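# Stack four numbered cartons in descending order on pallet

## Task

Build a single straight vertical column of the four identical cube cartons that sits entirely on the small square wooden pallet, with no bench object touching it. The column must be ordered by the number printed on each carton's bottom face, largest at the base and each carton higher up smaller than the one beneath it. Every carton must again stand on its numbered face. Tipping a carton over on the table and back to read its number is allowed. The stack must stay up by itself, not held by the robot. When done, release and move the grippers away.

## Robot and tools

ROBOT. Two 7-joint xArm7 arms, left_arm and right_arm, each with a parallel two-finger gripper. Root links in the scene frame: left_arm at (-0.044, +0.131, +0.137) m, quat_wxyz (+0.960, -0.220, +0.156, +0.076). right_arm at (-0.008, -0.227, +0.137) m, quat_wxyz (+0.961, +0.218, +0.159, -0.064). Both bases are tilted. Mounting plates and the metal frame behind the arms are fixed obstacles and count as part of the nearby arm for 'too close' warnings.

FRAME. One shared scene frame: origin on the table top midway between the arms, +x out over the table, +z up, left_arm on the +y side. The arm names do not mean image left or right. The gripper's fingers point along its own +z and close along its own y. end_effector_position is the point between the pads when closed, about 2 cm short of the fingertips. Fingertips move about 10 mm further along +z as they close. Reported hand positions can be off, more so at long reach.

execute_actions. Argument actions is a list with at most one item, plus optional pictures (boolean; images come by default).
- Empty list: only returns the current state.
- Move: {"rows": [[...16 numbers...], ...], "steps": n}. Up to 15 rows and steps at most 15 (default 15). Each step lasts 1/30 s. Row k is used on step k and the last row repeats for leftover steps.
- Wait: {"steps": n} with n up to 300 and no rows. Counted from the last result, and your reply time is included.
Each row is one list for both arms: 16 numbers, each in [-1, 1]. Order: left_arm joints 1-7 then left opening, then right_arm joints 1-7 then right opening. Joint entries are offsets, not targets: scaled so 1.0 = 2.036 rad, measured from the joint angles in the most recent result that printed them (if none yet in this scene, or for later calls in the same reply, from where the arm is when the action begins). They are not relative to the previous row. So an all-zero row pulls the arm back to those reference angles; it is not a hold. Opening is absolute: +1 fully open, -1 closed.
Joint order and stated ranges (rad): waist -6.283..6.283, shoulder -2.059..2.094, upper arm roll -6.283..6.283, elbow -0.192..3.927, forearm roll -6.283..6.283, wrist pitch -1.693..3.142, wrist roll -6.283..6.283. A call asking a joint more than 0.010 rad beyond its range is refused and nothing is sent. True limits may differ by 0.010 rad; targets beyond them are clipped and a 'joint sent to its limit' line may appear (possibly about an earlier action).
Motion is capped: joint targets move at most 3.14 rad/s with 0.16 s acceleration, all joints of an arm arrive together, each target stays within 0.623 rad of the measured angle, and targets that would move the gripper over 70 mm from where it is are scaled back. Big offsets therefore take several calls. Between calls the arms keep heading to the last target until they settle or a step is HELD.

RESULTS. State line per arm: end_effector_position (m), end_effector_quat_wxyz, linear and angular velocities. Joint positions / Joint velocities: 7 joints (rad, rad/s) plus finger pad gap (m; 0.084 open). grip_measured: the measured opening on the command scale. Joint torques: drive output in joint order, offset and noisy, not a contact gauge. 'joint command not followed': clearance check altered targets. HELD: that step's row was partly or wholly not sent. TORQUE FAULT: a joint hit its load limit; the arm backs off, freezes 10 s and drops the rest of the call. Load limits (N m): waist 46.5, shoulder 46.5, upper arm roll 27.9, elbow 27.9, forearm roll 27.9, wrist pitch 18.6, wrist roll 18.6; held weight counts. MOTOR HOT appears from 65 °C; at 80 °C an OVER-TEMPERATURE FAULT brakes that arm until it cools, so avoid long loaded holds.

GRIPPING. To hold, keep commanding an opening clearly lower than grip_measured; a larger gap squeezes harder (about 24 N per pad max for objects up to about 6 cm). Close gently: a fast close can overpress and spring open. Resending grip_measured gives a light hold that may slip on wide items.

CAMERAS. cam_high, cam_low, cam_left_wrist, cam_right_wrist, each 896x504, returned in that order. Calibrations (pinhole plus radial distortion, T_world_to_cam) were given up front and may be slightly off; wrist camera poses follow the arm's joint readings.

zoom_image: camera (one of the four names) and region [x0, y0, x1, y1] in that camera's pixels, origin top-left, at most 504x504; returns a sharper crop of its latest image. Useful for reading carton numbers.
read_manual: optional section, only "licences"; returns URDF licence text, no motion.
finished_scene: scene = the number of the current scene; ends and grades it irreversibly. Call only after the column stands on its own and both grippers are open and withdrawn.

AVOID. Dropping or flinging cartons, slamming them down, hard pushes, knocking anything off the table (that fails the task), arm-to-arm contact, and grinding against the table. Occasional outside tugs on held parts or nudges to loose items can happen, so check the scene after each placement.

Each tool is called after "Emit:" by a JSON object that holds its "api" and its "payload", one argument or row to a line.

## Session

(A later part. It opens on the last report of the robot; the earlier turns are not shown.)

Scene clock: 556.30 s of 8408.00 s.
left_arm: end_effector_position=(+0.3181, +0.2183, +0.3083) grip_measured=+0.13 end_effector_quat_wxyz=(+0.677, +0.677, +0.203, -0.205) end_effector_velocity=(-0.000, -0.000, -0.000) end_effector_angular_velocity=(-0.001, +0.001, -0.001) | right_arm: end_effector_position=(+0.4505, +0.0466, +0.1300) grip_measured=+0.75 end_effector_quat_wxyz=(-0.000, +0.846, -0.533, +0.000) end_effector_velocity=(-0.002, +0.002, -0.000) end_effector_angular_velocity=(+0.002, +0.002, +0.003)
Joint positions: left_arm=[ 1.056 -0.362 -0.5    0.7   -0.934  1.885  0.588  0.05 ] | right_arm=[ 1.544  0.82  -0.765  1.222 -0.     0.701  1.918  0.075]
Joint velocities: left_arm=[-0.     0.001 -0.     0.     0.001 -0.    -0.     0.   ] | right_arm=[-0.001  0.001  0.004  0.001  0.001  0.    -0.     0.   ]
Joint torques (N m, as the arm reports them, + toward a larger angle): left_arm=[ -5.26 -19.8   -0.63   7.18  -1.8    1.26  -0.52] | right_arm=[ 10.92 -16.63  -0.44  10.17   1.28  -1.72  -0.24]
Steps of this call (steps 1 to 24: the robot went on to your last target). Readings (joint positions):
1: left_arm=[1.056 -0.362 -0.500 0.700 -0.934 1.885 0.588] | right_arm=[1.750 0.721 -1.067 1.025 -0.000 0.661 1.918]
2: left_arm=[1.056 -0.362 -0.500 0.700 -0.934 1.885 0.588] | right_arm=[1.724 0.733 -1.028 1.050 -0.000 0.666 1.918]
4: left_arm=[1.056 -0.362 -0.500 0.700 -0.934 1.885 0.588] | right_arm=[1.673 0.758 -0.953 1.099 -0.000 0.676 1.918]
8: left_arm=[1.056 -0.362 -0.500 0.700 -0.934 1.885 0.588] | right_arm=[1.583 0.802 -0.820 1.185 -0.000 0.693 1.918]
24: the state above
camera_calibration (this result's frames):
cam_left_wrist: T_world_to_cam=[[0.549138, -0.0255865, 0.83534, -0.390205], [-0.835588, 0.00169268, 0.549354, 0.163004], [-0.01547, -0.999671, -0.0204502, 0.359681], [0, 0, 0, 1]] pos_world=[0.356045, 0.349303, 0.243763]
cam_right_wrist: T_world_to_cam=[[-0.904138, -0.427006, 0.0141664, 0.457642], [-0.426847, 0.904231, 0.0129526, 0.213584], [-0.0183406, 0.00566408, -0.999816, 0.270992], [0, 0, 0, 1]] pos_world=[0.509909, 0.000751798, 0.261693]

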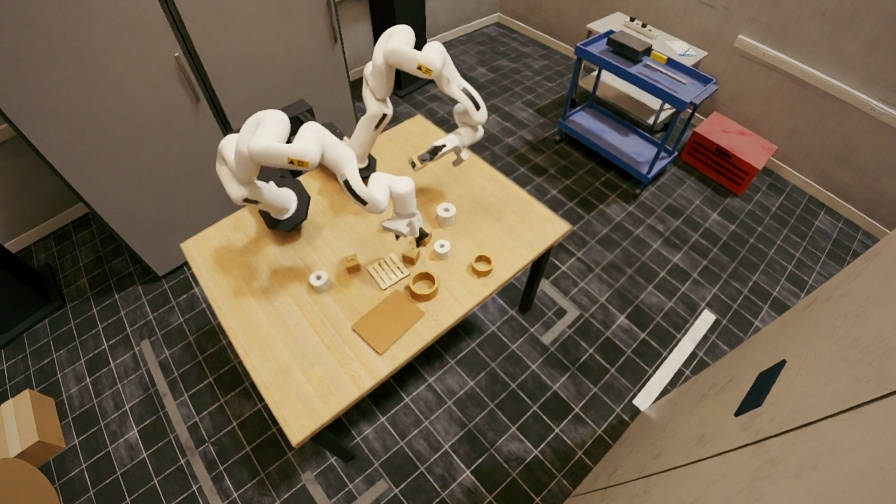

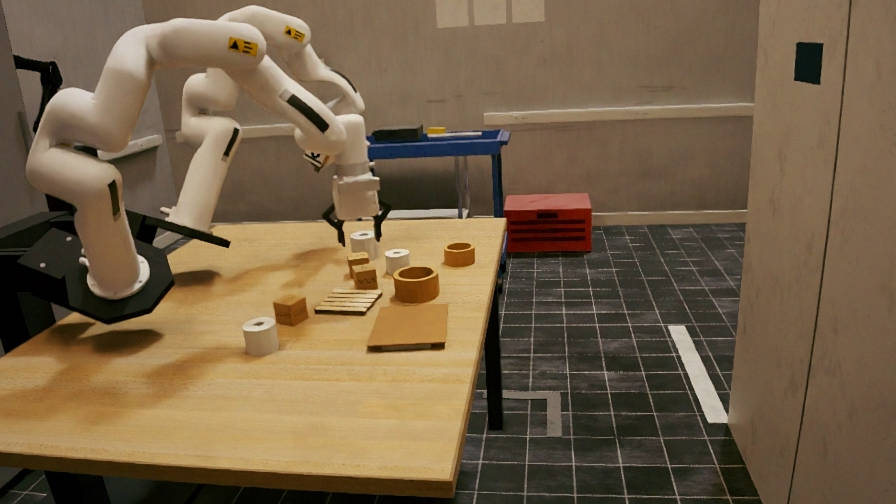

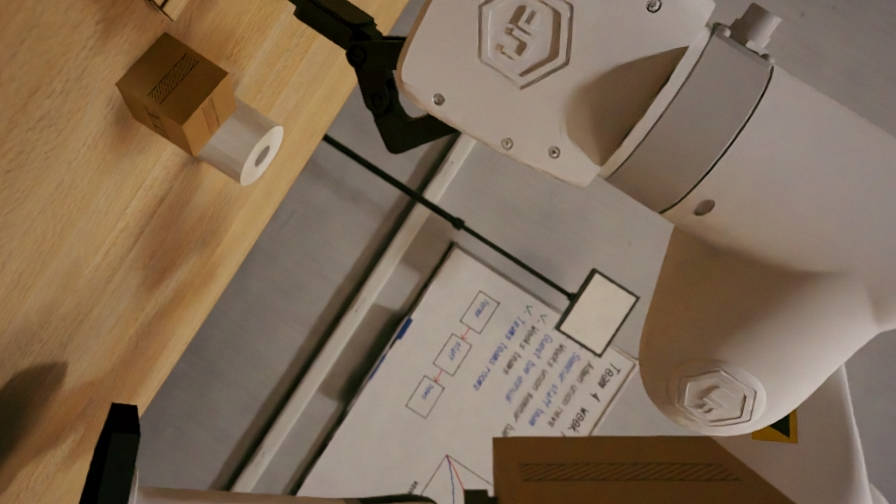

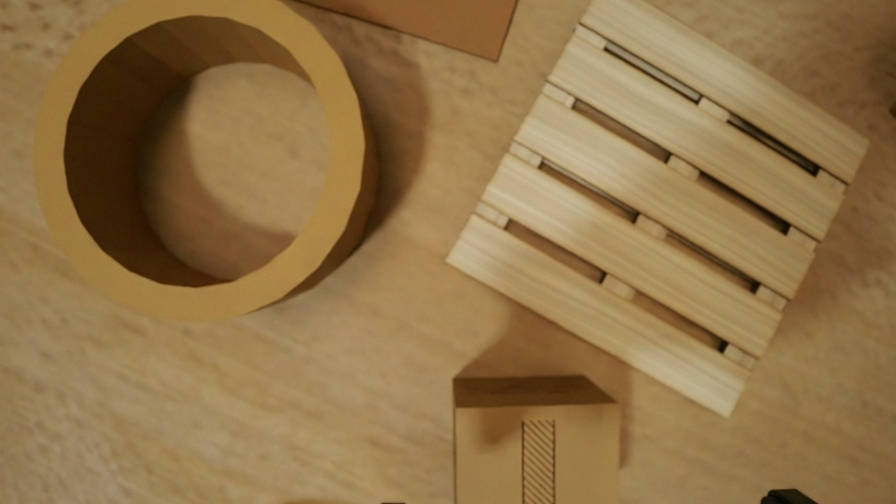

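Emit:
{"api": "zoom_image", "payload": {
  "camera": "cam_low",
  "region": [270, 120, 370, 200]
}}

Emit:
{"api": "execute_actions", "payload": {
  "actions": [
    {"rows": [[0,0,0,0,0,0,0,-0.4,-0.025,0.023,0.018,0.007,0,-0.023,0.003,0.75],[0,0,0,0,0,0,0,-0.4,-0.025,0.023,0.018,0.007,0,-0.023,0.003,0.75],[0,0,0,0,0,0,0,-0.4,-0.025,0.023,0.018,0.007,0,-0.023,0.003,0.75],[0,0,0,0,0,0,0,-0.4,-0.0494,0.0462,0.0362,0.0133,0,-0.0459,0.0056,0.75],[0,0,0,0,0,0,0,-0.4,-0.0494,0.0462,0.0362,0.0133,0,-0.0459,0.0056,0.75],[0,0,0,0,0,0,0,-0.4,-0.0494,0.0462,0.0362,0.0133,0,-0.0459,0.0056,0.75],[0,0,0,0,0,0,0,-0.4,-0.0494,0.0462,0.0362,0.0133,0,-0.0459,0.0056,0.75],[0,0,0,0,0,0,0,-0.4,-0.071,0.068,0.049,0.019,0,-0.067,0.0056,0.75],[0,0,0,0,0,0,0,-0.4,-0.071,0.068,0.049,0.019,0,-0.067,0.0056,0.75],[0,0,0,0,0,0,0,-0.4,-0.071,0.068,0.049,0.019,0,-0.067,0.0056,0.75],[0,0,0,0,0,0,0,-0.4,-0.071,0.068,0.049,0.019,0,-0.067,0.0056,0.75],[0,0,0,0,0,0,0,-0.4,-0.0909,0.0894,0.0602,0.026,0,-0.0882,0.0056,0.75]], "steps": 15}
  ],
  "pictures": false
}}

Emit:
{"api": "execute_actions", "payload": {
  "actions": [
    {"steps": 12}
  ],
  "pictures": false
}}

Emit:
{"api": "execute_actions", "payload": {
  "actions": [
    {"rows": [[0,0,0,0,0,0,0,-0.4,0,0,0,0,0,0,0,0.55],[0,0,0,0,0,0,0,-0.4,0,0,0,0,0,0,0,0.42],[0,0,0,0,0,0,0,-0.4,0,0,0,0,0,0,0,0.32],[0,0,0,0,0,0,0,-0.4,0,0,0,0,0,0,0,0.25],[0,0,0,0,0,0,0,-0.4,0,0,0,0,0,0,0,0.19],[0,0,0,0,0,0,0,-0.4,0,0,0,0,0,0,0,0.14],[0,0,0,0,0,0,0,-0.4,0,0,0,0,0,0,0,0.08],[0,0,0,0,0,0,0,-0.4,0,0,0,0,0,0,0,0],[0,0,0,0,0,0,0,-0.4,0,0,0,0,0,0,0,-0.1],[0,0,0,0,0,0,0,-0.4,0,0,0,0,0,0,0,-0.25],[0,0,0,0,0,0,0,-0.4,0,0,0,0,0,0,0,-0.4]], "steps": 13}
  ]
}}

Region (270, 120, 370, 200) of cam_low's 896x504 image, scaled by 5.040, with more detail than that image has; it fills the top 403 rows of this view, and the rest is white.

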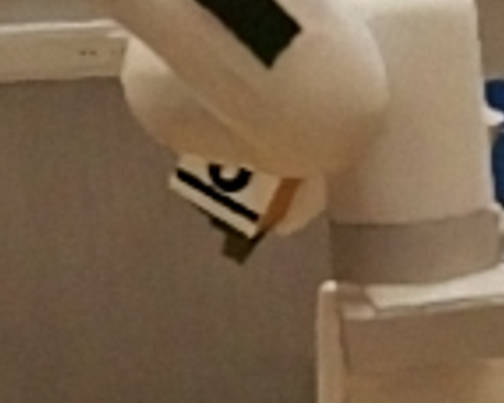

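Scene clock: 618.00 s of 8408.00 s.
left_arm: end_effector_position=(+0.3183, +0.2182, +0.3082) grip_measured=+0.13 end_effector_quat_wxyz=(+0.677, +0.677, +0.204, -0.205) end_effector_velocity=(-0.002, +0.000, +0.001) end_effector_angular_velocity=(-0.004, +0.002, -0.002) | right_arm: end_effector_position=(+0.4506, +0.0542, +0.0490) grip_measured=+0.75 end_effector_quat_wxyz=(+0.000, +0.846, -0.533, +0.001) end_effector_velocity=(-0.006, -0.004, -0.183) end_effector_angular_velocity=(-0.011, +0.012, +0.001)
Joint positions: left_arm=[ 1.056 -0.361 -0.5    0.7   -0.934  1.884  0.588  0.05 ] | right_arm=[ 1.387  0.972 -0.659  1.266 -0.     0.551  1.93   0.075]
Joint velocities: left_arm=[ 0.001 -0.     0.002 -0.001  0.003  0.005  0.    -0.   ] | right_arm=[-0.318  0.343  0.182  0.099  0.001 -0.317  0.002 -0.   ]
Joint torques (N m, as the arm reports them, + toward a larger angle): left_arm=[ -4.65 -20.37  -0.26   6.87  -0.36   2.39  -0.51] | right_arm=[ 13.59 -20.93  -0.96   8.41   1.63  -1.31  -0.23]
Steps of this call (steps 1 to 15: the robot went on to your last target; steps 16 to 90: nothing new was sent; then 58.20 s passed at rest; steps 91 to 105: all 15 steps of this action). Readings (joint positions):
91: left_arm=[1.056 -0.362 -0.500 0.700 -0.934 1.885 0.588] | right_arm=[1.544 0.820 -0.764 1.222 -0.000 0.701 1.919]
92: left_arm=[1.056 -0.362 -0.500 0.700 -0.934 1.885 0.588] | right_arm=[1.541 0.822 -0.762 1.223 -0.000 0.698 1.919]
94: left_arm=[1.056 -0.362 -0.500 0.700 -0.934 1.885 0.588] | right_arm=[1.522 0.839 -0.748 1.231 -0.000 0.679 1.921]
98: left_arm=[1.056 -0.361 -0.500 0.700 -0.935 1.883 0.588] | right_arm=[1.467 0.892 -0.709 1.241 -0.000 0.631 1.927]
105: the state above

Scene clock: 618.40 s of 8408.00 s.
left_arm: end_effector_position=(+0.3180, +0.2183, +0.3083) grip_measured=+0.13 end_effector_quat_wxyz=(+0.677, +0.677, +0.203, -0.205) end_effector_velocity=(+0.000, -0.000, -0.000) end_effector_angular_velocity=(+0.003, -0.001, +0.000) | right_arm: end_effector_position=(+0.4502, +0.0545, +0.0336) grip_measured=+0.75 end_effector_quat_wxyz=(-0.001, +0.846, -0.533, +0.000) end_effector_velocity=(-0.002, -0.003, -0.006) end_effector_angular_velocity=(-0.006, +0.006, -0.003)
Joint positions: left_arm=[ 1.056 -0.362 -0.5    0.7   -0.934  1.885  0.588  0.05 ] | right_arm=[ 1.36   1.001 -0.643  1.275 -0.     0.522  1.93   0.075]
Joint velocities: left_arm=[-0.    -0.    -0.001  0.    -0.    -0.003  0.     0.   ] | right_arm=[-0.007  0.007  0.002 -0.003  0.001 -0.003  0.     0.   ]
Joint torques (N m, as the arm reports them, + toward a larger angle): left_arm=[ -5.63 -19.84  -0.78   7.3   -1.65   1.24  -0.47] | right_arm=[ 11.63 -19.64  -0.51   8.65   1.25  -1.82   0.17]
Steps of this call (steps 1 to 12: the robot went on to your last target). Readings (joint positions):
1: left_arm=[1.056 -0.362 -0.500 0.700 -0.934 1.885 0.588] | right_arm=[1.378 0.982 -0.654 1.268 -0.000 0.542 1.930]
2: left_arm=[1.056 -0.362 -0.499 0.700 -0.933 1.886 0.588] | right_arm=[1.371 0.989 -0.650 1.269 -0.000 0.536 1.930]
4: left_arm=[1.056 -0.362 -0.499 0.700 -0.933 1.886 0.588] | right_arm=[1.364 0.997 -0.646 1.271 -0.000 0.528 1.930]
8: left_arm=[1.056 -0.362 -0.500 0.700 -0.934 1.885 0.588] | right_arm=[1.361 0.999 -0.643 1.275 -0.000 0.523 1.930]
12: the state above

Scene clock: 618.83 s of 8408.00 s.
left_arm: end_effector_position=(+0.3180, +0.2183, +0.3083) grip_measured=+0.13 end_effector_quat_wxyz=(+0.677, +0.677, +0.203, -0.205) end_effector_velocity=(-0.000, +0.000, -0.000) end_effector_angular_velocity=(+0.001, -0.000, -0.000) | right_arm: end_effector_position=(+0.4502, +0.0546, +0.0337) grip_measured=+0.13 end_effector_quat_wxyz=(-0.001, +0.846, -0.533, +0.000) end_effector_velocity=(-0.000, -0.000, -0.001) end_effector_angular_velocity=(-0.001, +0.001, -0.000)
Joint positions: left_arm=[ 1.056 -0.362 -0.5    0.7   -0.934  1.885  0.588  0.05 ] | right_arm=[ 1.36   1.    -0.643  1.275 -0.     0.522  1.93   0.05 ]
Joint velocities: left_arm=[ 0.    -0.001  0.    -0.     0.001 -0.     0.     0.   ] | right_arm=[-0.001  0.001  0.001 -0.     0.001  0.    -0.    -0.   ]
Joint torques (N m, as the arm reports them, + toward a larger angle): left_arm=[ -5.01 -19.91  -0.81   7.16  -1.88   1.38  -0.55] | right_arm=[ 11.42 -19.97  -0.6    8.79   1.43  -1.64  -0.1 ]
Steps of this call (steps 1 to 13: all 13 steps of this action). Readings (joint positions):
1: left_arm=[1.056 -0.362 -0.500 0.700 -0.934 1.885 0.588] | right_arm=[1.360 1.001 -0.643 1.275 -0.000 0.522 1.930]
2: left_arm=[1.056 -0.362 -0.500 0.700 -0.934 1.885 0.588] | right_arm=[1.360 1.001 -0.643 1.275 -0.000 0.522 1.930]
4: left_arm=[1.056 -0.362 -0.500 0.700 -0.934 1.885 0.588] | right_arm=[1.360 1.001 -0.643 1.275 -0.000 0.522 1.930]
8: left_arm=[1.056 -0.362 -0.500 0.700 -0.934 1.885 0.588] | right_arm=[1.360 1.000 -0.643 1.275 -0.000 0.522 1.930]
13: the state above
camera_calibration (this result's frames):
cam_left_wrist: T_world_to_cam=[[0.549233, -0.0254872, 0.83528, -0.390229], [-0.835523, 0.00193447, 0.549452, 0.162803], [-0.0156198, -0.999673, -0.0202327, 0.359667], [0, 0, 0, 1]] pos_world=[0.35597, 0.349288, 0.243775]
cam_right_wrist: T_world_to_cam=[[-0.904632, -0.425982, 0.0134251, 0.462348], [-0.425812, 0.904707, 0.0137869, 0.207002], [-0.0180188, 0.00675547, -0.999815, 0.174485], [0, 0, 0, 1]] pos_world=[0.509543, 0.00849716, 0.165391]

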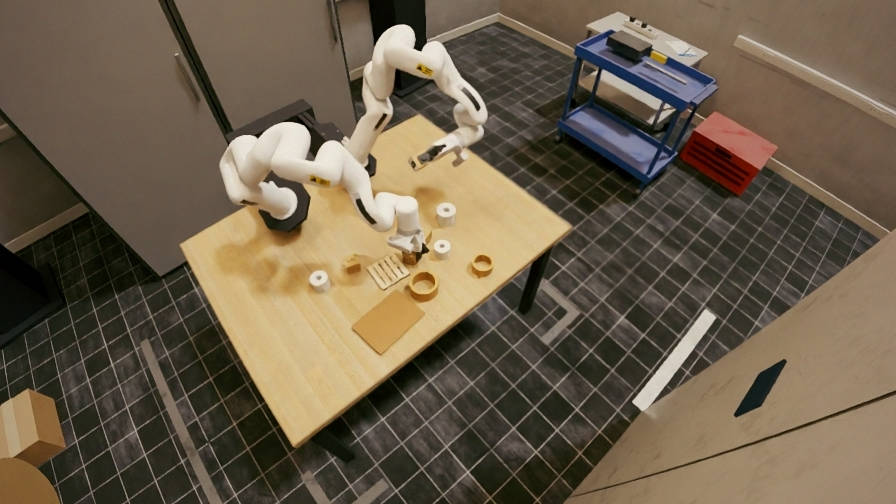

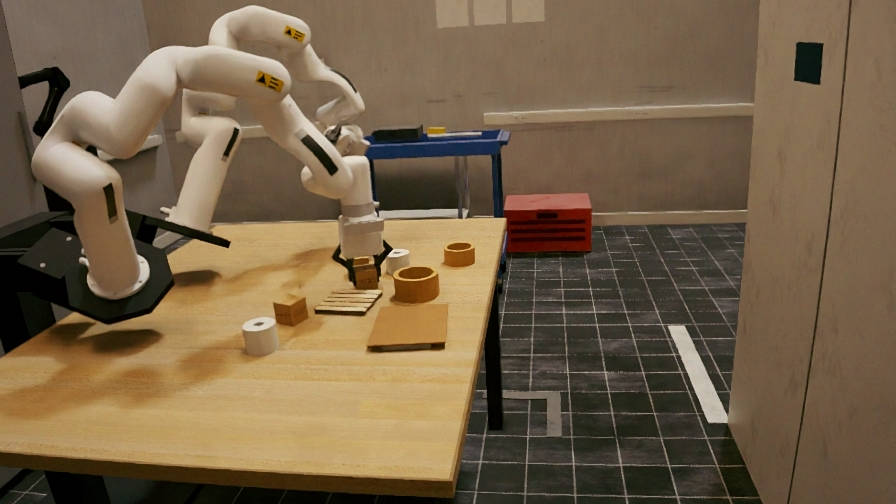

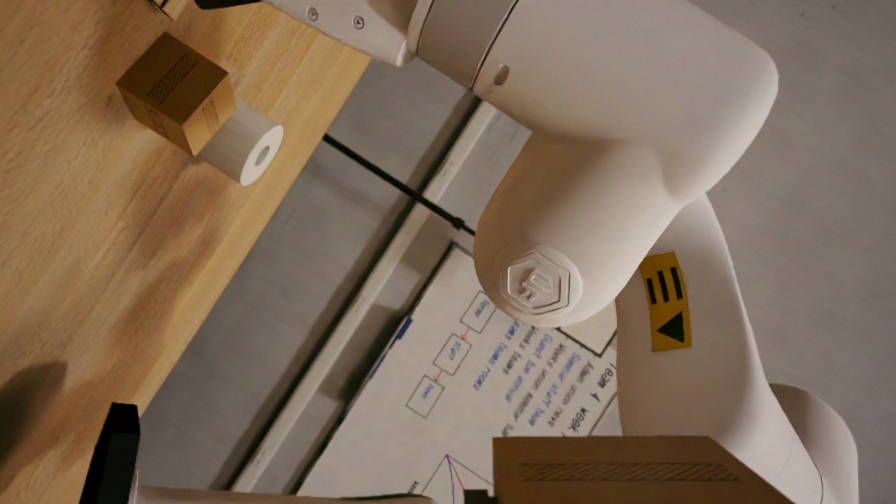

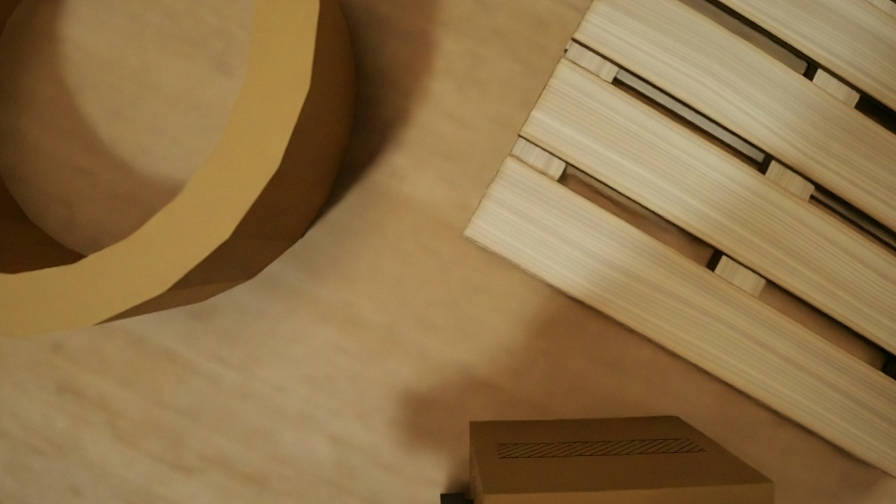

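Emit:
{"api": "execute_actions", "payload": {
  "actions": [
    {"rows": [[0,0,0,0,0,0,0,-0.4,0.02,-0.021,-0.011,-0.007,0,0.021,0,-0.4],[0,0,0,0,0,0,0,-0.4,0.02,-0.021,-0.011,-0.007,0,0.021,0,-0.4],[0,0,0,0,0,0,0,-0.4,0.041,-0.043,-0.024,-0.013,0,0.042,0,-0.4],[0,0,0,0,0,0,0,-0.4,0.041,-0.043,-0.024,-0.013,0,0.042,0,-0.4],[0,0,0,0,0,0,0,-0.4,0.041,-0.043,-0.024,-0.013,0,0.042,0,-0.4],[0,0,0,0,0,0,0,-0.4,0.09,-0.089,-0.06,-0.026,0,0.088,0,-0.4],[0,0,0,0,0,0,0,-0.4,0.09,-0.089,-0.06,-0.026,0,0.088,0,-0.4],[0,0,0,0,0,0,0,-0.4,0.09,-0.089,-0.06,-0.026,0,0.088,0,-0.4],[0,0,0,0,0,0,0,-0.4,0.09,-0.089,-0.06,-0.026,0,0.088,0,-0.4],[0,0,0,0,0,0,0,-0.4,0.09,-0.089,-0.06,-0.026,0,0.088,0,-0.4],[0,0,0,0,0,0,0,-0.4,0.16,-0.16,-0.33,-0.1,0.15,0.22,0,-0.4],[0,0,0,0,0,0,0,-0.4,0.16,-0.16,-0.33,-0.1,0.15,0.22,0,-0.4],[0,0,0,0,0,0,0,-0.4,0.16,-0.16,-0.33,-0.1,0.15,0.22,0,-0.4],[0,0,0,0,0,0,0,-0.4,0.16,-0.16,-0.33,-0.1,0.15,0.22,0,-0.4],[0,0,0,0,0,0,0,-0.4,0.3,-0.296,-0.798,-0.282,0.597,0.607,0,-0.4]], "steps": 15}
  ],
  "pictures": false
}}

Emit:
{"api": "execute_actions", "payload": {
  "actions": [
    {"steps": 45}
  ]
}}

Scene clock: 630.73 s of 8408.00 s.
left_arm: end_effector_position=(+0.3180, +0.2183, +0.3083) grip_measured=+0.13 end_effector_quat_wxyz=(+0.677, +0.677, +0.203, -0.205) end_effector_velocity=(+0.000, +0.000, +0.000) end_effector_angular_velocity=(+0.001, -0.001, +0.000) | right_arm: end_effector_position=(+0.4631, +0.0189, +0.1249) grip_measured=+0.13 end_effector_quat_wxyz=(+0.014, +0.820, -0.572, -0.003) end_effector_velocity=(+0.146, -0.479, -0.004) end_effector_angular_velocity=(-0.386, +0.379, -1.183)
Joint positions: left_arm=[ 1.056 -0.362 -0.5    0.7   -0.934  1.885  0.588  0.05 ] | right_arm=[ 1.545  0.819 -0.822  1.209  0.043  0.719  1.93   0.05 ]
Joint velocities: left_arm=[ 0.    -0.001 -0.    -0.    -0.     0.     0.    -0.   ] | right_arm=[ 0.186 -0.225 -0.992 -0.344  0.51   0.483  0.    -0.   ]
Joint torques (N m, as the arm reports them, + toward a larger angle): left_arm=[ -5.37 -19.68  -0.77   7.07  -1.84   1.26  -0.63] | right_arm=[ 10.93 -19.9   -2.92  10.99   1.21  -1.9   -0.17]
Steps of this call (steps 1 to 15: the robot went on to your last target; steps 16 to 90: nothing new was sent; then 8.40 s passed at rest; steps 91 to 105: all 15 steps of this action). Readings (joint positions):
91: left_arm=[1.056 -0.362 -0.500 0.700 -0.934 1.885 0.588] | right_arm=[1.360 1.000 -0.643 1.275 -0.000 0.522 1.930]
92: left_arm=[1.056 -0.362 -0.500 0.700 -0.934 1.885 0.588] | right_arm=[1.362 0.998 -0.644 1.273 -0.000 0.525 1.930]
94: left_arm=[1.056 -0.362 -0.500 0.700 -0.934 1.885 0.588] | right_arm=[1.380 0.981 -0.655 1.264 -0.000 0.546 1.930]
98: left_arm=[1.056 -0.362 -0.500 0.700 -0.934 1.885 0.588] | right_arm=[1.445 0.914 -0.694 1.249 -0.000 0.607 1.930]
105: the state above

Scene clock: 632.23 s of 8408.00 s.
left_arm: end_effector_position=(+0.3180, +0.2183, +0.3083) grip_measured=+0.13 end_effector_quat_wxyz=(+0.677, +0.677, +0.203, -0.205) end_effector_velocity=(-0.000, +0.000, -0.000) end_effector_angular_velocity=(+0.000, +0.001, -0.001) | right_arm: end_effector_position=(+0.4156, -0.2244, +0.3104) grip_measured=+0.13 end_effector_quat_wxyz=(+0.037, -0.040, +0.707, +0.705) end_effector_velocity=(+0.002, -0.004, +0.000) end_effector_angular_velocity=(+0.003, +0.001, -0.013)
Joint positions: left_arm=[ 1.056 -0.362 -0.5    0.7   -0.934  1.885  0.588  0.05 ] | right_arm=[ 1.971  0.398 -2.266  0.701  1.215  1.757  1.93   0.05 ]
Joint velocities: left_arm=[-0.     0.     0.     0.     0.001  0.    -0.    -0.   ] | right_arm=[-0.001 -0.003 -0.011 -0.     0.003  0.002  0.    -0.   ]
Joint torques (N m, as the arm reports them, + toward a larger angle): left_arm=[ -5.39 -20.02  -0.78   7.15  -1.83   1.26  -0.63] | right_arm=[4.28 7.1  0.11 7.54 2.08 1.95 0.13]
Steps of this call (steps 1 to 45: the robot went on to your last target). Readings (joint positions):
1: left_arm=[1.056 -0.362 -0.500 0.700 -0.934 1.885 0.588] | right_arm=[1.553 0.809 -0.855 1.196 0.061 0.737 1.930]
2: left_arm=[1.056 -0.362 -0.500 0.700 -0.934 1.885 0.588] | right_arm=[1.567 0.792 -0.887 1.178 0.086 0.761 1.930]
4: left_arm=[1.056 -0.362 -0.500 0.700 -0.934 1.885 0.588] | right_arm=[1.608 0.751 -0.942 1.131 0.144 0.820 1.930]
8: left_arm=[1.056 -0.362 -0.500 0.700 -0.934 1.885 0.588] | right_arm=[1.683 0.681 -1.064 1.044 0.269 0.945 1.930]
45: the state above
camera_calibration (this result's frames):
cam_left_wrist: T_world_to_cam=[[0.549233, -0.0254873, 0.83528, -0.390229], [-0.835523, 0.00193467, 0.549452, 0.162803], [-0.0156201, -0.999673, -0.0202327, 0.359667], [0, 0, 0, 1]] pos_world=[0.35597, 0.349288, 0.243775]
cam_right_wrist: T_world_to_cam=[[-0.10298, -0.0121996, 0.994609, -0.236369], [0.994653, -0.00907795, 0.102874, -0.382242], [0.00777398, 0.999884, 0.0130692, 0.350095], [0, 0, 0, 1]] pos_world=[0.353135, -0.356408, 0.269841]

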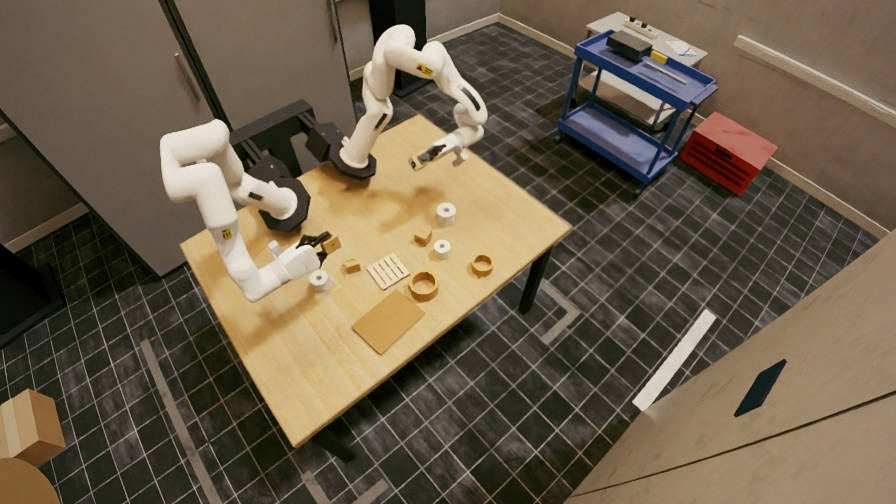

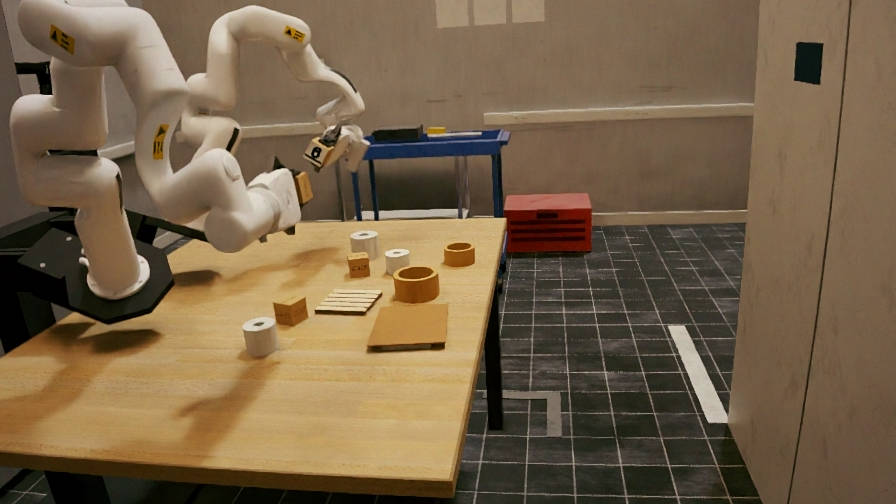

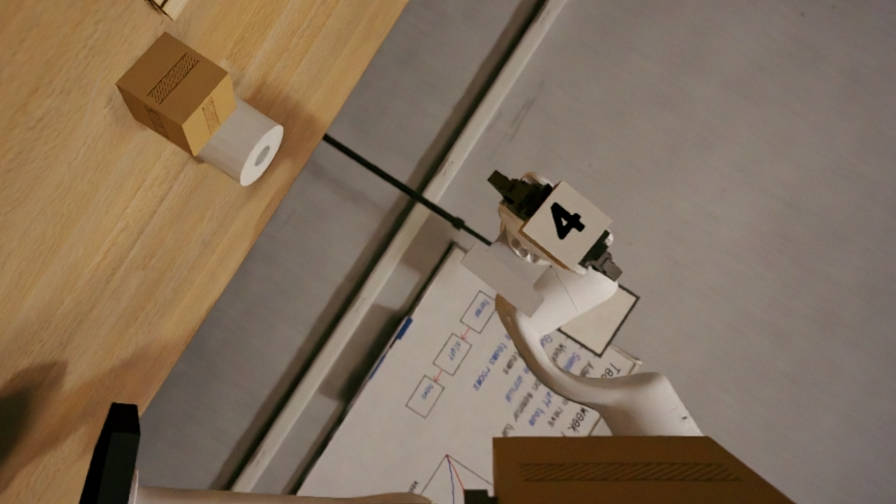

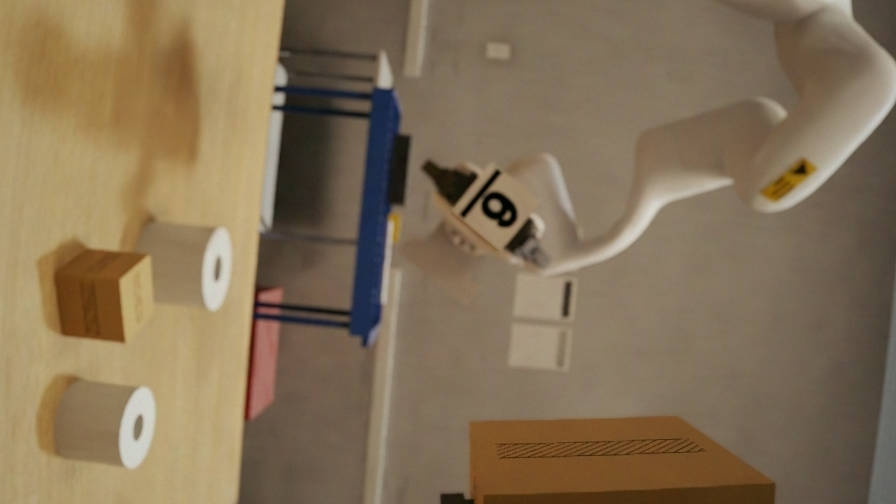

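Emit:
{"api": "execute_actions", "payload": {
  "actions": [
    {"rows": [[0.08,-0.055,-0.28,0.06,0.2,-0.25,-0.2,-0.4,0,0,0,0,-0.3,-0.3,0.09,-0.4],[0.08,-0.055,-0.28,0.06,0.2,-0.25,-0.2,-0.4,0,0,0,0,-0.3,-0.3,0.09,-0.4],[0.08,-0.055,-0.28,0.06,0.2,-0.25,-0.2,-0.4,0,0,0,0,-0.3,-0.3,0.09,-0.4],[0.08,-0.055,-0.28,0.06,0.2,-0.25,-0.2,-0.4,0,0,0,0,-0.3,-0.3,0.09,-0.4],[0.08,-0.055,-0.28,0.06,0.2,-0.25,-0.2,-0.4,0,0,0,0,-0.3,-0.3,0.09,-0.4],[0.08,-0.055,-0.28,0.06,0.2,-0.25,-0.2,-0.4,0,0,0,0,-0.3,-0.3,0.09,-0.4],[0.08,-0.055,-0.28,0.06,0.2,-0.25,-0.2,-0.4,0,0,0,0,-0.3,-0.3,0.09,-0.4],[0.08,-0.055,-0.28,0.06,0.2,-0.25,-0.2,-0.4,0,0,0,0,-0.3,-0.3,0.09,-0.4],[0.13,-0.09,-0.43,0.1,0.3,-0.38,-0.3,-0.4,0,0,0.05,0,-0.45,-0.45,0.14,-0.4],[0.13,-0.09,-0.43,0.1,0.3,-0.38,-0.3,-0.4,0,0,0.05,0,-0.45,-0.45,0.14,-0.4],[0.13,-0.09,-0.43,0.1,0.3,-0.38,-0.3,-0.4,0,0,0.05,0,-0.45,-0.45,0.14,-0.4],[0.13,-0.09,-0.43,0.1,0.3,-0.38,-0.3,-0.4,0,0,0.05,0,-0.45,-0.45,0.14,-0.4],[0.13,-0.09,-0.43,0.1,0.3,-0.38,-0.3,-0.4,0,0,0.05,0,-0.45,-0.45,0.14,-0.4],[0.13,-0.09,-0.43,0.1,0.3,-0.38,-0.3,-0.4,0,0,0.05,0,-0.45,-0.45,0.14,-0.4],[0.2563,-0.1786,-0.8592,0.1951,0.4587,-0.6059,-0.5665,-0.4,0,0,0.155,0.05,-0.5968,-0.54,0.187,-0.4]], "steps": 15}
  ],
  "pictures": false
}}

Emit:
{"api": "execute_actions", "payload": {
  "actions": [
    {"steps": 45}
  ]
}}

Scene clock: 660.77 s of 8408.00 s.
left_arm: end_effector_position=(+0.3584, +0.2230, +0.1783) grip_measured=+0.13 end_effector_quat_wxyz=(+0.176, +0.937, +0.163, -0.255) end_effector_velocity=(+0.315, -0.001, -0.137) end_effector_angular_velocity=(+1.938, -0.758, -0.901) | right_arm: end_effector_position=(+0.3704, -0.3124, +0.1650) grip_measured=+0.13 end_effector_quat_wxyz=(-0.088, -0.092, +0.900, +0.417) end_effector_velocity=(-0.017, -0.332, -0.289) end_effector_angular_velocity=(-1.965, -0.225, +0.826)
Joint positions: left_arm=[ 1.269 -0.51  -1.215  0.864 -0.433  1.253  0.088  0.05 ] | right_arm=[ 1.971  0.398 -2.228  0.7    0.689  1.232  2.094  0.05 ]
Joint velocities: left_arm=[ 0.49  -0.353 -1.56   0.403  1.05  -1.351 -1.059  0.   ] | right_arm=[ 0.004  0.002  0.264  0.    -1.529 -1.526  0.474  0.   ]
Joint torques (N m, as the arm reports them, + toward a larger angle): left_arm=[-10.8   -4.83   1.94   7.89  -1.73  -0.12  -0.61] | right_arm=[ 3.64  7.5  -0.22  8.22  1.18  0.11 -0.02]
Steps of this call (steps 1 to 15: the robot went on to your last target; steps 16 to 90: nothing new was sent; then 25.03 s passed at rest; steps 91 to 105: all 15 steps of this action). Readings (joint positions):
91: left_arm=[1.056 -0.362 -0.500 0.700 -0.934 1.885 0.588] | right_arm=[1.971 0.398 -2.267 0.701 1.215 1.757 1.930]
92: left_arm=[1.057 -0.362 -0.503 0.701 -0.931 1.882 0.586] | right_arm=[1.971 0.398 -2.267 0.701 1.212 1.754 1.931]
94: left_arm=[1.070 -0.369 -0.540 0.708 -0.903 1.845 0.557] | right_arm=[1.971 0.398 -2.266 0.702 1.173 1.714 1.943]
98: left_arm=[1.137 -0.417 -0.782 0.761 -0.732 1.633 0.386] | right_arm=[1.971 0.398 -2.267 0.700 1.008 1.551 1.992]
105: the state above

Scene clock: 662.27 s of 8408.00 s.
left_arm: end_effector_position=(+0.4440, -0.0589, +0.1294) grip_measured=+0.13 end_effector_quat_wxyz=(-0.000, +0.999, -0.037, -0.000) end_effector_velocity=(-0.001, -0.002, +0.000) end_effector_angular_velocity=(-0.001, +0.001, -0.002) | right_arm: end_effector_position=(+0.4982, -0.3682, +0.1532) grip_measured=+0.13 end_effector_quat_wxyz=(-0.006, -0.364, +0.931, +0.037) end_effector_velocity=(+0.000, -0.000, +0.000) end_effector_angular_velocity=(-0.001, -0.000, +0.001)
Joint positions: left_arm=[ 1.578 -0.725 -2.248  1.097 -0.     0.652 -0.565  0.05 ] | right_arm=[ 1.971  0.398 -1.95   0.803 -0.     0.658  2.311  0.05 ]
Joint velocities: left_arm=[ 0.     0.    -0.004  0.     0.    -0.    -0.001  0.   ] | right_arm=[ 0.    -0.    -0.001  0.    -0.002 -0.     0.     0.   ]
Joint torques (N m, as the arm reports them, + toward a larger angle): left_arm=[-17.84  24.3   -0.62  10.03  -0.65  -1.48  -0.6 ] | right_arm=[ 6.08  5.9   0.56  9.54  1.66 -1.35 -0.19]
Steps of this call (steps 1 to 45: the robot went on to your last target). Readings (joint positions):
1: left_arm=[1.285 -0.522 -1.263 0.877 -0.400 1.210 0.052] | right_arm=[1.971 0.398 -2.219 0.701 0.636 1.179 2.111]
2: left_arm=[1.304 -0.535 -1.306 0.892 -0.371 1.171 0.013] | right_arm=[1.970 0.398 -2.205 0.703 0.579 1.123 2.131]
4: left_arm=[1.346 -0.563 -1.385 0.923 -0.316 1.094 -0.070] | right_arm=[1.969 0.397 -2.154 0.719 0.456 1.014 2.172]
8: left_arm=[1.411 -0.608 -1.553 0.972 -0.229 0.971 -0.207] | right_arm=[1.972 0.399 -2.048 0.765 0.230 0.836 2.241]
45: the state above
camera_calibration (this result's frames):
cam_left_wrist: T_world_to_cam=[[-0.0781149, -0.996622, -0.0253343, 0.0157133], [-0.996942, 0.078139, 0.0000367683, 0.514134], [0.00194296, 0.0252598, -0.999679, 0.260299], [0, 0, 0, 1]] pos_world=[0.513284, -0.0310887, 0.260594]
cam_right_wrist: T_world_to_cam=[[-0.672771, 0.734538, 0.0885062, 0.624389], [0.738821, 0.673319, 0.0280131, -0.0593269], [-0.0390162, 0.0842366, -0.995682, 0.336035], [0, 0, 0, 1]] pos_world=[0.477013, -0.446998, 0.280984]

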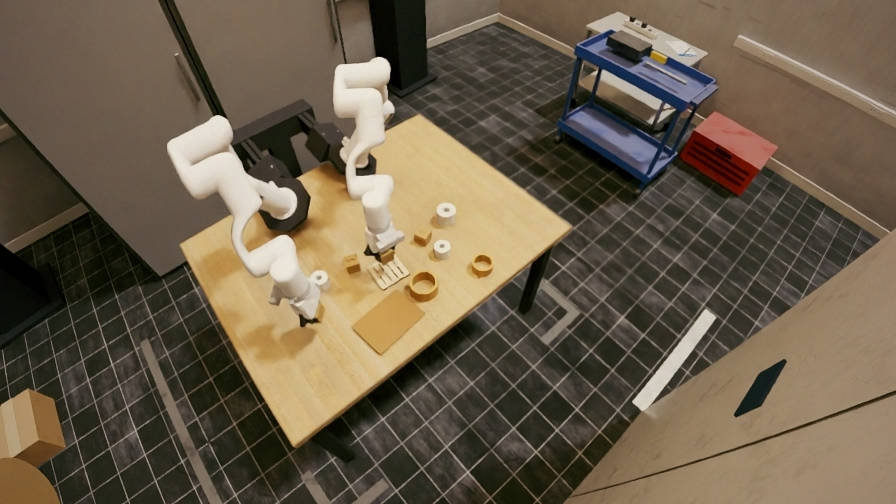

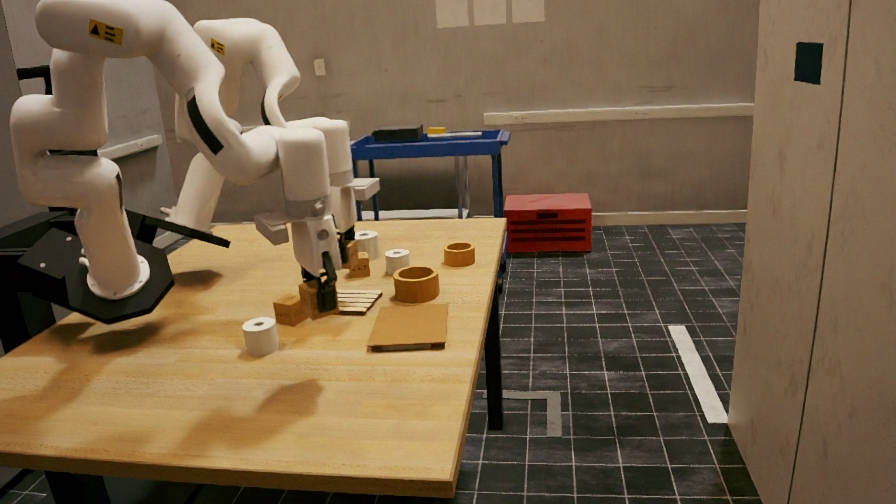

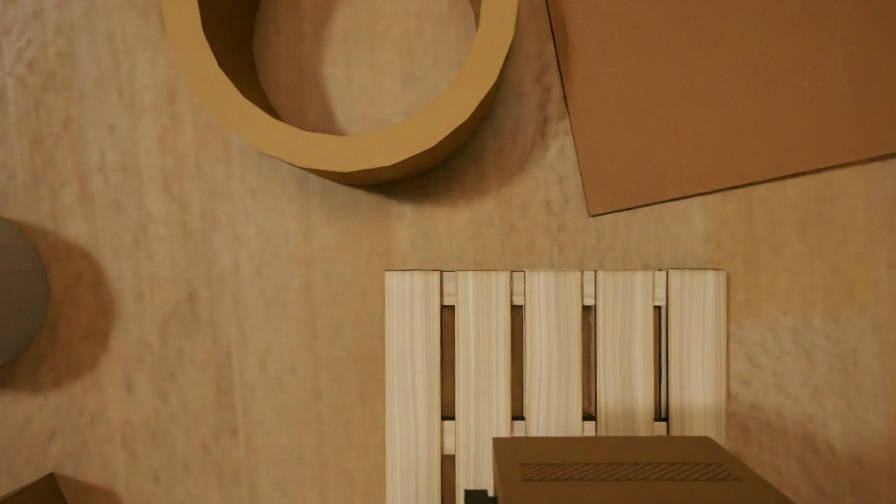

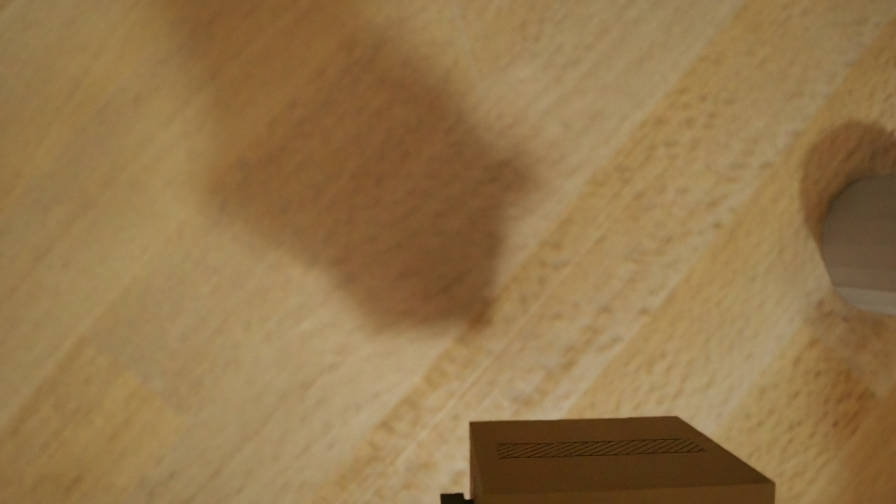

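Emit:
{"api": "zoom_image", "payload": {
  "camera": "cam_low",
  "region": [265, 240, 395, 335]
}}

Region (265, 240, 395, 335) of cam_low's 896x504 image, scaled by 3.877, with more detail than that image has; it fills the top 368 rows of this view, and the rest is white.

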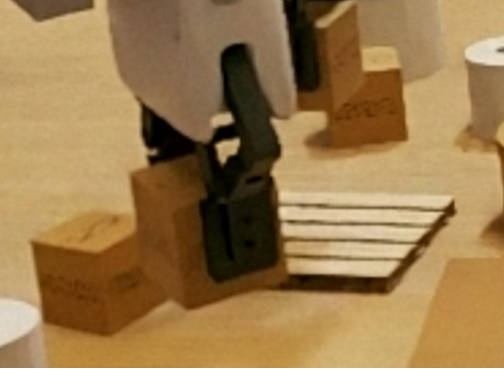

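Emit:
{"api": "execute_actions", "payload": {
  "actions": [
    {"rows": [[0.027,-0.015,-0.02,0,0,-0.023,0,-0.4,0,0,0,0,0,0,0,-0.4],[0.027,-0.015,-0.02,0,0,-0.023,0,-0.4,0,0,0,0,0,0,0,-0.4],[0.027,-0.015,-0.02,0,0,-0.023,0,-0.4,0,0,0,0,0,0,0,-0.4],[0.053,-0.031,-0.038,0.001,0,-0.046,0,-0.4,0,0,0,0,0,0,0,-0.4],[0.053,-0.031,-0.038,0.001,0,-0.046,0,-0.4,0,0,0,0,0,0,0,-0.4],[0.053,-0.031,-0.038,0.001,0,-0.046,0,-0.4,0,0,0,0,0,0,0,-0.4],[0.053,-0.031,-0.038,0.001,0,-0.046,0,-0.4,0,0,0,0,0,0,0,-0.4],[0.078,-0.049,-0.055,0.0045,0,-0.068,0,-0.4,0,0,0,0,0,0,0,-0.4],[0.078,-0.049,-0.055,0.0045,0,-0.068,0,-0.4,0,0,0,0,0,0,0,-0.4],[0.078,-0.049,-0.055,0.0045,0,-0.068,0,-0.4,0,0,0,0,0,0,0,-0.4],[0.09,-0.058,-0.064,0.007,0,-0.078,0,-0.4,0,0,0,0,0,0,0,-0.4],[0.09,-0.058,-0.064,0.007,0,-0.078,0,-0.4,0,0,0,0,0,0,0,-0.4],[0.09,-0.058,-0.064,0.007,0,-0.078,0,-0.4,0,0,0,0,0,0,0,-0.4],[0.0998,-0.0669,-0.0709,0.01,0,-0.0877,0,-0.4,0,0,0,0,0,0,0,-0.4]], "steps": 15}
  ],
  "pictures": false
}}

Emit:
{"api": "execute_actions", "payload": {
  "actions": [
    {"steps": 15}
  ]
}}

Emit:
{"api": "zoom_image", "payload": {
  "camera": "cam_low",
  "region": [300, 250, 400, 325]
}}

Scene clock: 685.10 s of 8408.00 s.
left_arm: end_effector_position=(+0.4434, -0.0576, +0.0604) grip_measured=+0.13 end_effector_quat_wxyz=(-0.002, +0.999, -0.036, -0.002) end_effector_velocity=(+0.004, -0.013, -0.114) end_effector_angular_velocity=(-0.026, -0.025, -0.012) | right_arm: end_effector_position=(+0.4982, -0.3682, +0.1532) grip_measured=+0.13 end_effector_quat_wxyz=(-0.006, -0.364, +0.931, +0.037) end_effector_velocity=(+0.000, +0.001, +0.000) end_effector_angular_velocity=(+0.001, -0.000, +0.001)
Joint positions: left_arm=[ 1.748 -0.834 -2.368  1.108 -0.     0.505 -0.565  0.05 ] | right_arm=[ 1.971  0.398 -1.95   0.803 -0.     0.658  2.311  0.05 ]
Joint velocities: left_arm=[ 0.282 -0.215 -0.203  0.069  0.001 -0.266  0.     0.   ] | right_arm=[ 0.001 -0.001  0.    -0.     0.    -0.     0.     0.   ]
Joint torques (N m, as the arm reports them, + toward a larger angle): left_arm=[-19.68  28.69  -1.09   9.82  -0.56  -1.87  -0.58] | right_arm=[ 5.71  6.71  0.66  9.58  0.65 -1.63 -0.12]
Steps of this call (steps 1 to 15: the robot went on to your last target; steps 16 to 90: nothing new was sent; then 19.33 s passed at rest; steps 91 to 105: all 15 steps of this action). Readings (joint positions):
91: left_arm=[1.578 -0.725 -2.249 1.097 -0.000 0.651 -0.565] | right_arm=[1.971 0.398 -1.950 0.803 -0.000 0.658 2.311]
92: left_arm=[1.581 -0.726 -2.251 1.098 -0.000 0.648 -0.565] | right_arm=[1.971 0.398 -1.950 0.803 -0.000 0.658 2.311]
94: left_arm=[1.602 -0.738 -2.267 1.099 -0.000 0.630 -0.565] | right_arm=[1.971 0.398 -1.950 0.803 -0.000 0.658 2.311]
98: left_arm=[1.661 -0.773 -2.307 1.097 -0.000 0.581 -0.565] | right_arm=[1.971 0.398 -1.950 0.803 -0.000 0.658 2.311]
105: the state above

Scene clock: 685.60 s of 8408.00 s.
left_arm: end_effector_position=(+0.4438, -0.0597, +0.0467) grip_measured=+0.13 end_effector_quat_wxyz=(+0.000, +0.999, -0.037, +0.000) end_effector_velocity=(-0.001, +0.001, -0.002) end_effector_angular_velocity=(+0.002, +0.002, +0.000) | right_arm: end_effector_position=(+0.4982, -0.3682, +0.1532) grip_measured=+0.13 end_effector_quat_wxyz=(-0.006, -0.364, +0.931, +0.037) end_effector_velocity=(-0.000, +0.000, -0.000) end_effector_angular_velocity=(-0.001, +0.000, +0.001)
Joint positions: left_arm=[ 1.781 -0.861 -2.392  1.118 -0.     0.473 -0.565  0.05 ] | right_arm=[ 1.971  0.398 -1.95   0.803 -0.     0.658  2.311  0.05 ]
Joint velocities: left_arm=[ 0.003 -0.003 -0.002 -0.001 -0.    -0.001 -0.     0.   ] | right_arm=[ 0.001  0.    -0.001 -0.001 -0.001 -0.001  0.     0.   ]
Joint torques (N m, as the arm reports them, + toward a larger angle): left_arm=[-19.16  30.02  -0.51   8.96  -0.74  -1.58  -0.68] | right_arm=[ 6.47  5.82  0.66  9.3   1.09 -1.43 -0.25]
Steps of this call (steps 1 to 15: the robot went on to your last target). Readings (joint positions):
1: left_arm=[1.757 -0.841 -2.375 1.111 -0.000 0.496 -0.565] | right_arm=[1.971 0.398 -1.950 0.803 -0.000 0.658 2.311]
2: left_arm=[1.764 -0.847 -2.380 1.113 -0.000 0.489 -0.565] | right_arm=[1.971 0.398 -1.950 0.803 -0.000 0.658 2.311]
4: left_arm=[1.773 -0.855 -2.387 1.115 -0.000 0.481 -0.565] | right_arm=[1.971 0.398 -1.950 0.803 -0.000 0.658 2.311]
8: left_arm=[1.779 -0.859 -2.391 1.117 -0.000 0.475 -0.565] | right_arm=[1.971 0.398 -1.950 0.803 -0.000 0.658 2.311]
15: the state above
camera_calibration (this result's frames):
cam_left_wrist: T_world_to_cam=[[-0.0794727, -0.996532, -0.0246621, 0.0133855], [-0.996833, 0.0795155, -0.000756573, 0.514081], [0.00271497, 0.0245239, -0.999696, 0.177206], [0, 0, 0, 1]] pos_world=[0.513036, -0.0318841, 0.177871]
cam_right_wrist: T_world_to_cam=[[-0.672771, 0.734538, 0.0885062, 0.624389], [0.738821, 0.673319, 0.028013, -0.0593267], [-0.0390163, 0.0842366, -0.995682, 0.336036], [0, 0, 0, 1]] pos_world=[0.477013, -0.446998, 0.280984]

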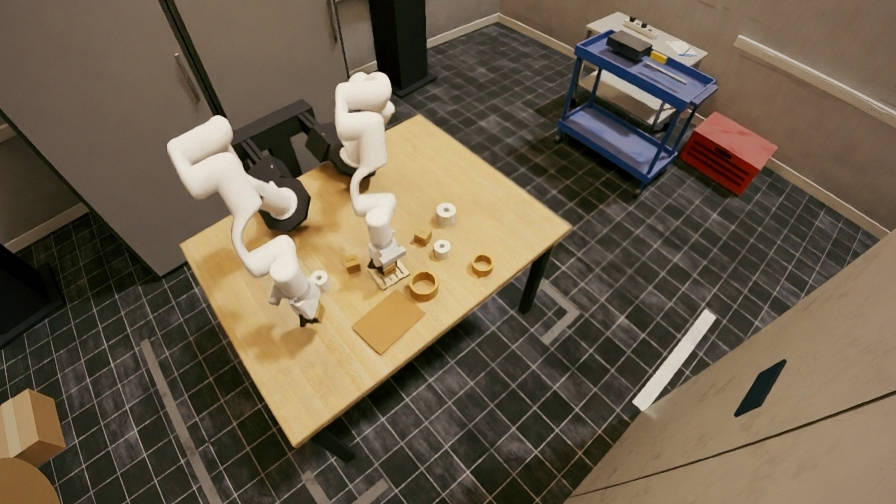

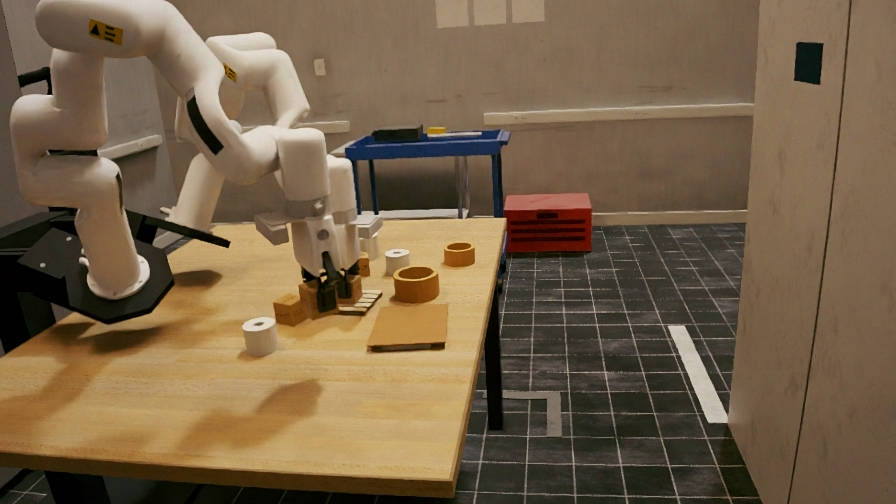

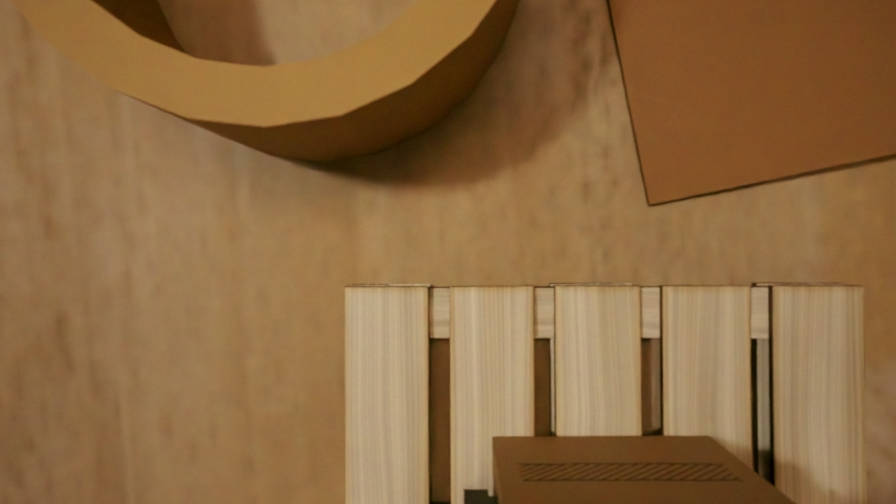

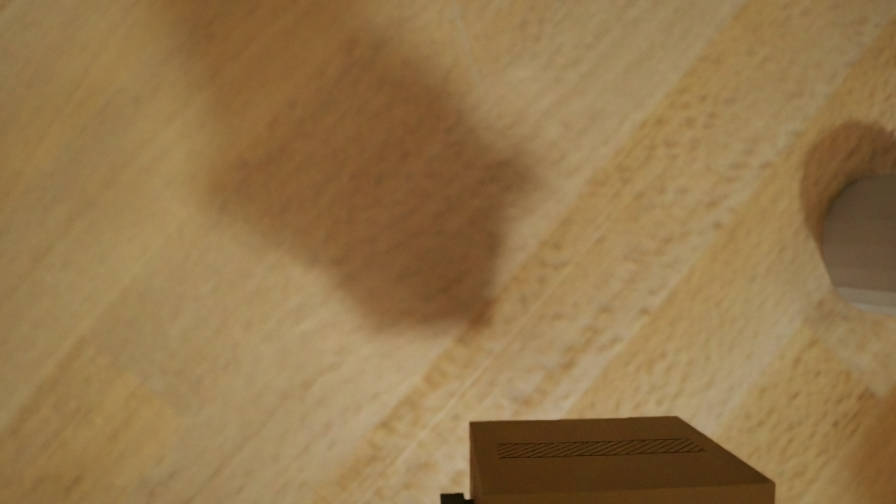

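Region (300, 250, 400, 325) of cam_low's 896x504 image, scaled by 5.040, with more detail than that image has; it fills the top 378 rows of this view, and the rest is white.

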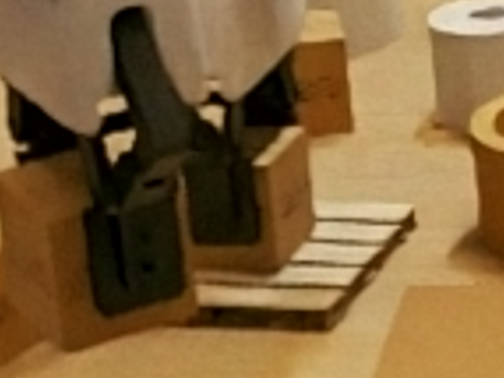

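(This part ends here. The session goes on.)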